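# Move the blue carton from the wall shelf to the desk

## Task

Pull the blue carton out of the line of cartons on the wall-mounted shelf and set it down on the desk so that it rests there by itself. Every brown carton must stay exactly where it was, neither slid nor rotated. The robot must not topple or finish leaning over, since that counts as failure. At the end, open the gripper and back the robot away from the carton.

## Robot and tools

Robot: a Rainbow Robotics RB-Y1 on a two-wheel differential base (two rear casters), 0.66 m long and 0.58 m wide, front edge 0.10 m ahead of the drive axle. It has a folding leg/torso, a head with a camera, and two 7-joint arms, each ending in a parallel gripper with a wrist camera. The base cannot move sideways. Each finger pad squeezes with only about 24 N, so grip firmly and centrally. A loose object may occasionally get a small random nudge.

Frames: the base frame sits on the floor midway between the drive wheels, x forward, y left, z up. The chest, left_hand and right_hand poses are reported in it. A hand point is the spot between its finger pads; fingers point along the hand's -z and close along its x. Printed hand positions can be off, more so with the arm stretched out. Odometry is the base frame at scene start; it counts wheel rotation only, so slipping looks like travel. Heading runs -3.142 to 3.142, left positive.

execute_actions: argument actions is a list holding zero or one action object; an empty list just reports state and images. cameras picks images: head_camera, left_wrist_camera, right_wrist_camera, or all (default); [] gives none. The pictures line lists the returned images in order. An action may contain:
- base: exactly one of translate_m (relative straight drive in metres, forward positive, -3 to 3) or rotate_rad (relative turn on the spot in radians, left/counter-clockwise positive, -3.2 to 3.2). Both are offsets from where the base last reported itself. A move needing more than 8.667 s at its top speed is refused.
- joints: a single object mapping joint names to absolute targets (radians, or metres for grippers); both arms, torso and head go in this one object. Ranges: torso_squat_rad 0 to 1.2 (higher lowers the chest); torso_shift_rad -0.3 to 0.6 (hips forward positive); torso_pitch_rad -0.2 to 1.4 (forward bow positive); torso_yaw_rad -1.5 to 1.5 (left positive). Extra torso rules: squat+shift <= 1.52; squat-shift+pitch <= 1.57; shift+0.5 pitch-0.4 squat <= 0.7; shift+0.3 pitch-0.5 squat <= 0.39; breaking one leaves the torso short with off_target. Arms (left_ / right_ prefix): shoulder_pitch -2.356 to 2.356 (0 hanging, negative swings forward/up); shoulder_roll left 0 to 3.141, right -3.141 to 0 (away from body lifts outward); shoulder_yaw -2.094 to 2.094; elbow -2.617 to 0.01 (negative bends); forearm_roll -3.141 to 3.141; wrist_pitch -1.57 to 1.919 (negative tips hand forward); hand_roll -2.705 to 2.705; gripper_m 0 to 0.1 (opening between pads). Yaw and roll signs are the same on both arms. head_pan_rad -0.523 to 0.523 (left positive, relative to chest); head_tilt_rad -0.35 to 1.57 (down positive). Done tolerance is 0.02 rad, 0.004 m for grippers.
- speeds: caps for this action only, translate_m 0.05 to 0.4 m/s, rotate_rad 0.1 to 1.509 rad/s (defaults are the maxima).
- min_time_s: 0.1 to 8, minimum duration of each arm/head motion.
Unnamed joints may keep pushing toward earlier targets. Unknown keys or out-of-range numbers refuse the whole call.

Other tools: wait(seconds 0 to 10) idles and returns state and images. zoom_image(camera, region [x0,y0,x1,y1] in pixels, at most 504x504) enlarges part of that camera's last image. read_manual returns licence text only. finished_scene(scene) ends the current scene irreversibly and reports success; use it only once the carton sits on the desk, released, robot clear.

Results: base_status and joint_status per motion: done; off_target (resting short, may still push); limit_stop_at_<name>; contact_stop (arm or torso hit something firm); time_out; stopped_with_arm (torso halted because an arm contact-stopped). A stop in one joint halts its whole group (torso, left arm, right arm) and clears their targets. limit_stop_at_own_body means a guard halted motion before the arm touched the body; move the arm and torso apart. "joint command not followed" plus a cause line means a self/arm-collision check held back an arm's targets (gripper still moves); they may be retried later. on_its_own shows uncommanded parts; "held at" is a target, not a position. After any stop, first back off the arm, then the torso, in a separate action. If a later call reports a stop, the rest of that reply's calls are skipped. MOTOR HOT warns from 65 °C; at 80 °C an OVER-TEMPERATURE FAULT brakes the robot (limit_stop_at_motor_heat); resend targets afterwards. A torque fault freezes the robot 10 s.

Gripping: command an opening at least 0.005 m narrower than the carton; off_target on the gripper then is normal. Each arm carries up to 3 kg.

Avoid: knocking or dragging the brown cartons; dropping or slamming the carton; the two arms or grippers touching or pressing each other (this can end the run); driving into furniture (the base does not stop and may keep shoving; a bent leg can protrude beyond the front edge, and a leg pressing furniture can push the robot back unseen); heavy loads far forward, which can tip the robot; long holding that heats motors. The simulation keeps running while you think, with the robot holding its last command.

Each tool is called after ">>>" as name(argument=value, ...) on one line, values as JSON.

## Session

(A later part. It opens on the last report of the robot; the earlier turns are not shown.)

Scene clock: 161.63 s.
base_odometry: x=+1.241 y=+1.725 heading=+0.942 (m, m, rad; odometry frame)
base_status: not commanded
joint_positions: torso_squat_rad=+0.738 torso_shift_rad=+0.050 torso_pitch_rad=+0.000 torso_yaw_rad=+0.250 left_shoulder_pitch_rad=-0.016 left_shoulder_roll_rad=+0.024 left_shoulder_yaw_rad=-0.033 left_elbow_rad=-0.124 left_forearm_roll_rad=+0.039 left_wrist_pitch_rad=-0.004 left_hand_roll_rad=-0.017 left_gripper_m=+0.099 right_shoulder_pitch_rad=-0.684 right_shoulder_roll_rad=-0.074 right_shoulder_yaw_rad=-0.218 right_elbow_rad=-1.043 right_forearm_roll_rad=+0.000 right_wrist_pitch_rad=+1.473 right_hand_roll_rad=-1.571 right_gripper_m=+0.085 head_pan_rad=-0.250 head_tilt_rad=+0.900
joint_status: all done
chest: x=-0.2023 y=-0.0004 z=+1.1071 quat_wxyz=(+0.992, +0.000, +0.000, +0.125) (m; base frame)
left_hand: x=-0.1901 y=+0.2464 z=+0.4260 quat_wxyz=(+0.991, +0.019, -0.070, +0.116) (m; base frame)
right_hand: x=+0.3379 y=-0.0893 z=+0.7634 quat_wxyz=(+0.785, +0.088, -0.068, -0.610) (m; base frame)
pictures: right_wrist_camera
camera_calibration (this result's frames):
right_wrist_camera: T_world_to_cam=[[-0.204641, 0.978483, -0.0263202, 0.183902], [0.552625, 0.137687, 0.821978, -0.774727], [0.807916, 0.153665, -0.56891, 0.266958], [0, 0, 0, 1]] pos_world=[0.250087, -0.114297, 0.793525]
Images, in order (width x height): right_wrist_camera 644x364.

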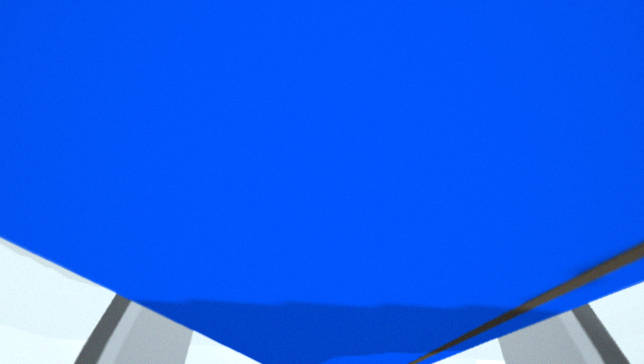

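Contact reached. Releasing and lifting clear.

>>> execute_actions(actions=[{"joints": {"right_gripper_m": 0.1}}], cameras=[])

>>> execute_actions(actions=[{"joints": {"torso_squat_rad": 0.57}}], cameras=["head_camera", "right_wrist_camera"])

Scene clock: 163.80 s.
base_odometry: x=+1.241 y=+1.725 heading=+0.942 (m, m, rad; odometry frame)
base_status: not commanded
joint_positions: torso_squat_rad=+0.738 torso_shift_rad=+0.050 torso_pitch_rad=+0.001 torso_yaw_rad=+0.250 left_shoulder_pitch_rad=-0.016 left_shoulder_roll_rad=+0.024 left_shoulder_yaw_rad=-0.033 left_elbow_rad=-0.124 left_forearm_roll_rad=+0.039 left_wrist_pitch_rad=-0.004 left_hand_roll_rad=-0.017 left_gripper_m=+0.099 right_shoulder_pitch_rad=-0.683 right_shoulder_roll_rad=-0.074 right_shoulder_yaw_rad=-0.218 right_elbow_rad=-1.042 right_forearm_roll_rad=+0.000 right_wrist_pitch_rad=+1.473 right_hand_roll_rad=-1.571 right_gripper_m=+0.100 head_pan_rad=-0.250 head_tilt_rad=+0.900
joint_status: all done
chest: x=-0.2020 y=-0.0004 z=+1.1071 quat_wxyz=(+0.992, +0.000, +0.000, +0.125) (m; base frame)
left_hand: x=-0.1902 y=+0.2464 z=+0.4260 quat_wxyz=(+0.991, +0.019, -0.069, +0.116) (m; base frame)
right_hand: x=+0.3374 y=-0.0896 z=+0.7623 quat_wxyz=(+0.785, +0.087, -0.067, -0.610) (m; base frame)
pictures: none
No camera images: the call's "cameras" was empty. Leave "cameras" out to get every camera's image.

Scene clock: 165.13 s.
base_odometry: x=+1.241 y=+1.725 heading=+0.942 (m, m, rad; odometry frame)
base_status: not commanded
joint_positions: torso_squat_rad=+0.570 torso_shift_rad=+0.050 torso_pitch_rad=+0.001 torso_yaw_rad=+0.250 left_shoulder_pitch_rad=-0.016 left_shoulder_roll_rad=+0.024 left_shoulder_yaw_rad=-0.033 left_elbow_rad=-0.124 left_forearm_roll_rad=+0.039 left_wrist_pitch_rad=-0.004 left_hand_roll_rad=-0.017 left_gripper_m=+0.099 right_shoulder_pitch_rad=-0.683 right_shoulder_roll_rad=-0.074 right_shoulder_yaw_rad=-0.218 right_elbow_rad=-1.042 right_forearm_roll_rad=+0.000 right_wrist_pitch_rad=+1.473 right_hand_roll_rad=-1.571 right_gripper_m=+0.100 head_pan_rad=-0.250 head_tilt_rad=+0.900
joint_status: all done
chest: x=-0.1982 y=-0.0004 z=+1.1785 quat_wxyz=(+0.992, +0.000, +0.000, +0.125) (m; base frame)
left_hand: x=-0.1867 y=+0.2464 z=+0.4973 quat_wxyz=(+0.991, +0.019, -0.069, +0.116) (m; base frame)
right_hand: x=+0.3409 y=-0.0897 z=+0.8332 quat_wxyz=(+0.785, +0.087, -0.067, -0.610) (m; base frame)
pictures: head_camera, right_wrist_camera
camera_calibration (this result's frames):
head_camera: T_world_to_cam=[[0.00507976, -0.998294, 0.0581636, -0.0733034], [-0.778849, -0.0404303, -0.625907, 0.779776], [0.627191, -0.0421212, -0.777726, 1.12358], [0, 0, 0, 1]] pos_world=[-0.097, 0.00567487, 1.36617]
right_wrist_camera: T_world_to_cam=[[-0.204361, 0.978548, -0.0260783, 0.186401], [0.555394, 0.137844, 0.820083, -0.833102], [0.806086, 0.15311, -0.57165, 0.307168], [0, 0, 0, 1]] pos_world=[0.253189, -0.114594, 0.863666]
Images, in order (width x height): head_camera 896x504, right_wrist_camera 644x364.

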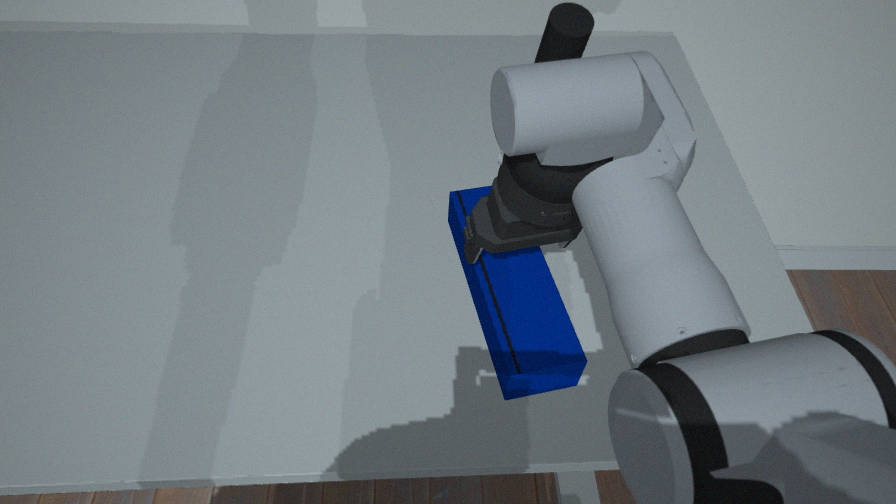

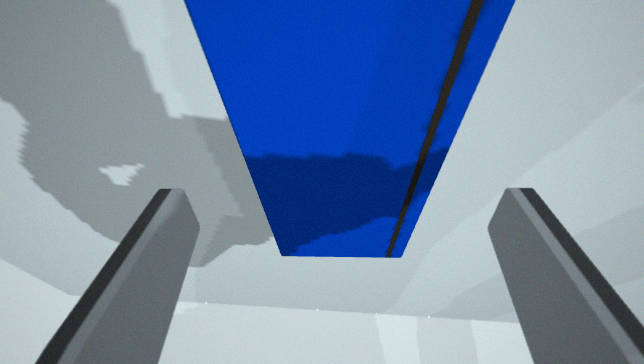

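>>> execute_actions(actions=[])

Scene clock: 168.83 s.
base_odometry: x=+1.241 y=+1.725 heading=+0.942 (m, m, rad; odometry frame)
base_status: not commanded
joint_positions: torso_squat_rad=+0.570 torso_shift_rad=+0.050 torso_pitch_rad=+0.001 torso_yaw_rad=+0.250 left_shoulder_pitch_rad=-0.016 left_shoulder_roll_rad=+0.024 left_shoulder_yaw_rad=-0.033 left_elbow_rad=-0.124 left_forearm_roll_rad=+0.039 left_wrist_pitch_rad=-0.004 left_hand_roll_rad=-0.017 left_gripper_m=+0.099 right_shoulder_pitch_rad=-0.683 right_shoulder_roll_rad=-0.074 right_shoulder_yaw_rad=-0.218 right_elbow_rad=-1.042 right_forearm_roll_rad=+0.000 right_wrist_pitch_rad=+1.473 right_hand_roll_rad=-1.571 right_gripper_m=+0.100 head_pan_rad=-0.250 head_tilt_rad=+0.900
joint_status: all done
chest: x=-0.1982 y=-0.0004 z=+1.1785 quat_wxyz=(+0.992, +0.000, +0.000, +0.125) (m; base frame)
left_hand: x=-0.1867 y=+0.2464 z=+0.4973 quat_wxyz=(+0.991, +0.019, -0.069, +0.116) (m; base frame)
right_hand: x=+0.3409 y=-0.0897 z=+0.8332 quat_wxyz=(+0.785, +0.087, -0.067, -0.610) (m; base frame)
pictures: head_camera, left_wrist_camera, right_wrist_camera
camera_calibration (this result's frames):
head_camera: T_world_to_cam=[[0.00507988, -0.998294, 0.0581636, -0.0733033], [-0.778849, -0.0404305, -0.625907, 0.779777], [0.627191, -0.0421211, -0.777726, 1.12358], [0, 0, 0, 1]] pos_world=[-0.097, 0.00567495, 1.36617]
left_wrist_camera: T_world_to_cam=[[0.968672, 0.195983, 0.152532, 0.0592566], [0.0635403, -0.789334, 0.610667, -0.0626094], [0.240079, -0.581844, -0.777058, 0.662044], [0, 0, 0, 1]] pos_world=[-0.212365, 0.324174, 0.543642]
right_wrist_camera: T_world_to_cam=[[-0.204361, 0.978548, -0.0260786, 0.186401], [0.555394, 0.137845, 0.820083, -0.833102], [0.806086, 0.153109, -0.57165, 0.307168], [0, 0, 0, 1]] pos_world=[0.253189, -0.114594, 0.863666]
Images, in order (width x height): head_camera 896x504, left_wrist_camera 644x364, right_wrist_camera 644x364.

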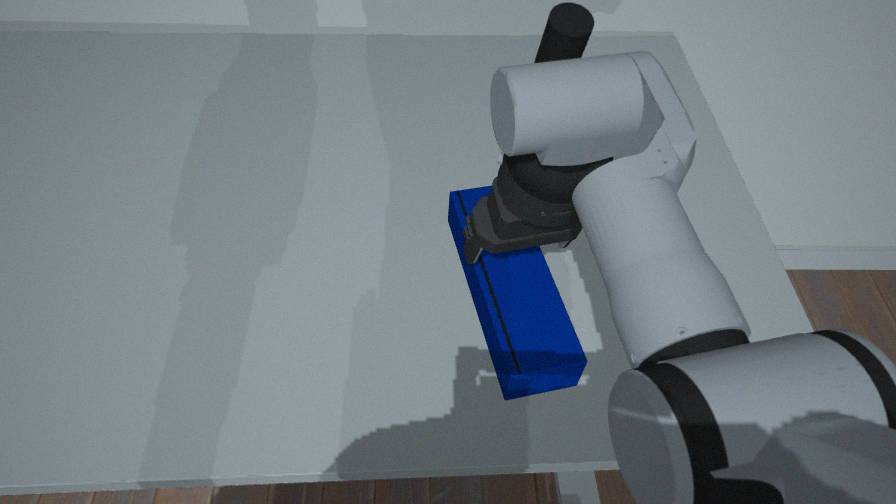

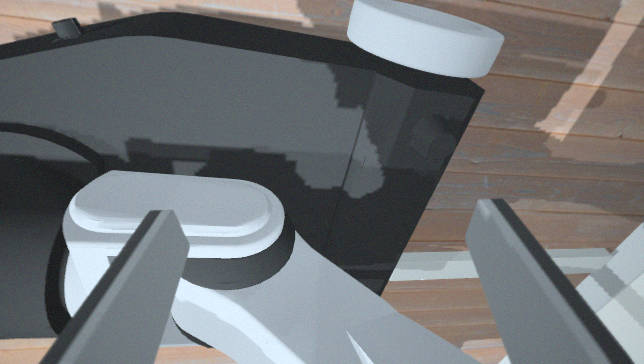

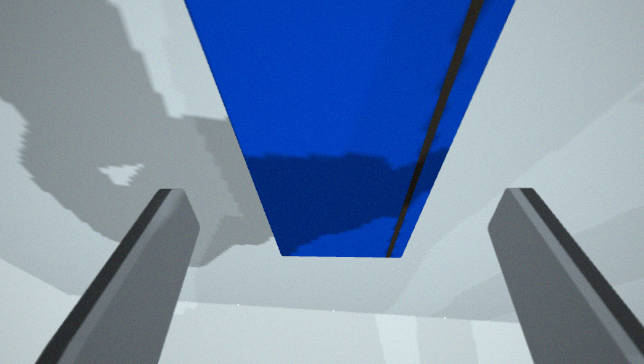

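>>> execute_actions(actions=[{"base":{"translate_m":-0.4},"joints":{"torso_squat_rad":0.35,"head_tilt_rad":0.6}}])

Scene clock: 173.30 s.
base_odometry: x=+1.006 y=+1.401 heading=+0.944 (m, m, rad; odometry frame)
base_status: done
joint_positions: torso_squat_rad=+0.350 torso_shift_rad=+0.050 torso_pitch_rad=+0.001 torso_yaw_rad=+0.250 left_shoulder_pitch_rad=-0.015 left_shoulder_roll_rad=+0.024 left_shoulder_yaw_rad=-0.033 left_elbow_rad=-0.124 left_forearm_roll_rad=+0.039 left_wrist_pitch_rad=-0.004 left_hand_roll_rad=-0.017 left_gripper_m=+0.099 right_shoulder_pitch_rad=-0.683 right_shoulder_roll_rad=-0.074 right_shoulder_yaw_rad=-0.218 right_elbow_rad=-1.042 right_forearm_roll_rad=+0.000 right_wrist_pitch_rad=+1.473 right_hand_roll_rad=-1.571 right_gripper_m=+0.100 head_pan_rad=-0.250 head_tilt_rad=+0.600
joint_status: all done
chest: x=-0.1949 y=-0.0004 z=+1.2467 quat_wxyz=(+0.992, +0.000, +0.000, +0.125) (m; base frame)
left_hand: x=-0.1834 y=+0.2463 z=+0.5655 quat_wxyz=(+0.991, +0.019, -0.069, +0.116) (m; base frame)
right_hand: x=+0.3442 y=-0.0897 z=+0.9014 quat_wxyz=(+0.785, +0.087, -0.067, -0.610) (m; base frame)
pictures: head_camera, left_wrist_camera, right_wrist_camera
camera_calibration (this result's frames):
head_camera: T_world_to_cam=[[-0.012541, -0.998293, 0.0570337, -0.0787244], [-0.558979, -0.0402941, -0.828202, 1.15577], [0.829087, -0.0422671, -0.557519, 0.890988], [0, 0, 0, 1]] pos_world=[-0.0936444, 0.0056401, 1.45844]
left_wrist_camera: T_world_to_cam=[[0.968654, 0.196049, 0.152562, 0.0456228], [0.0635618, -0.789296, 0.610714, -0.104505], [0.240146, -0.581873, -0.777016, 0.714157], [0, 0, 0, 1]] pos_world=[-0.209052, 0.324119, 0.611774]
right_wrist_camera: T_world_to_cam=[[-0.204414, 0.978538, -0.0260494, 0.188818], [0.555359, 0.137845, 0.820107, -0.890868], [0.806096, 0.153175, -0.571618, 0.343459], [0, 0, 0, 1]] pos_world=[0.256489, -0.114573, 0.931853]
Images, in order (width x height): head_camera 896x504, left_wrist_camera 644x364, right_wrist_camera 644x364.

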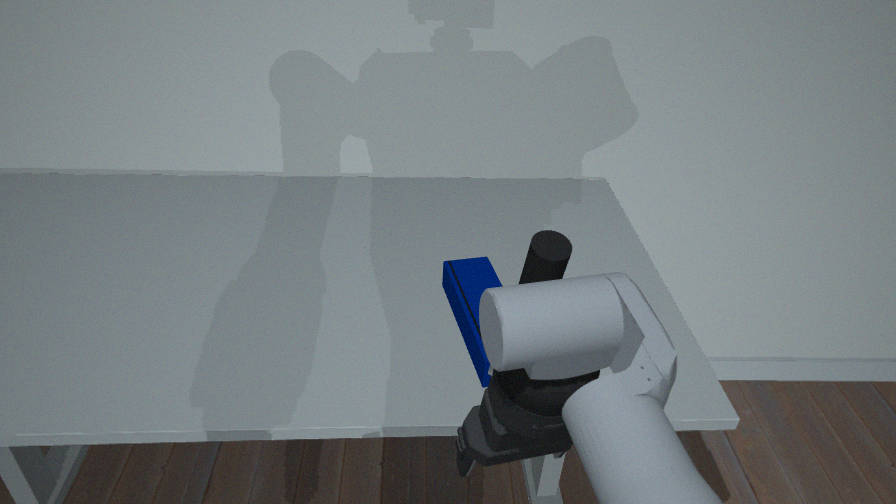

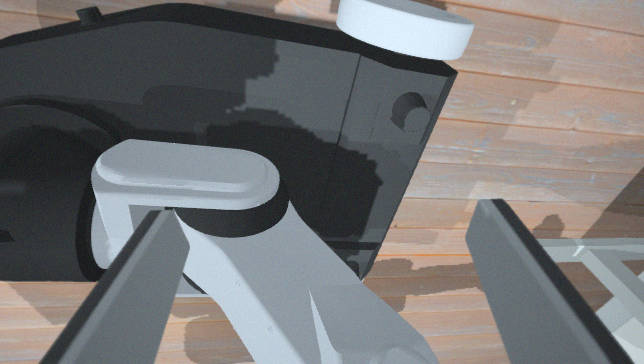

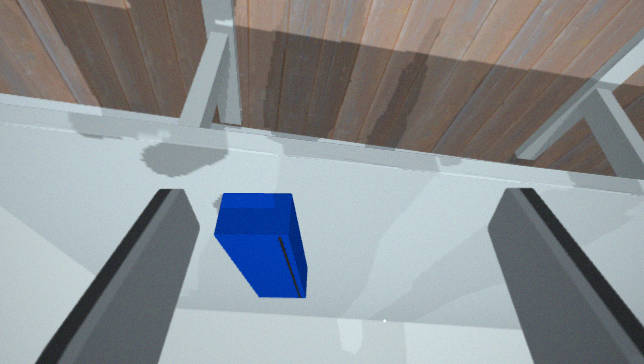

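The carton is resting on the desk and the robot has backed clear, so I'm ending the scene.

>>> finished_scene(scene=2)

The scene is finished: the task was done.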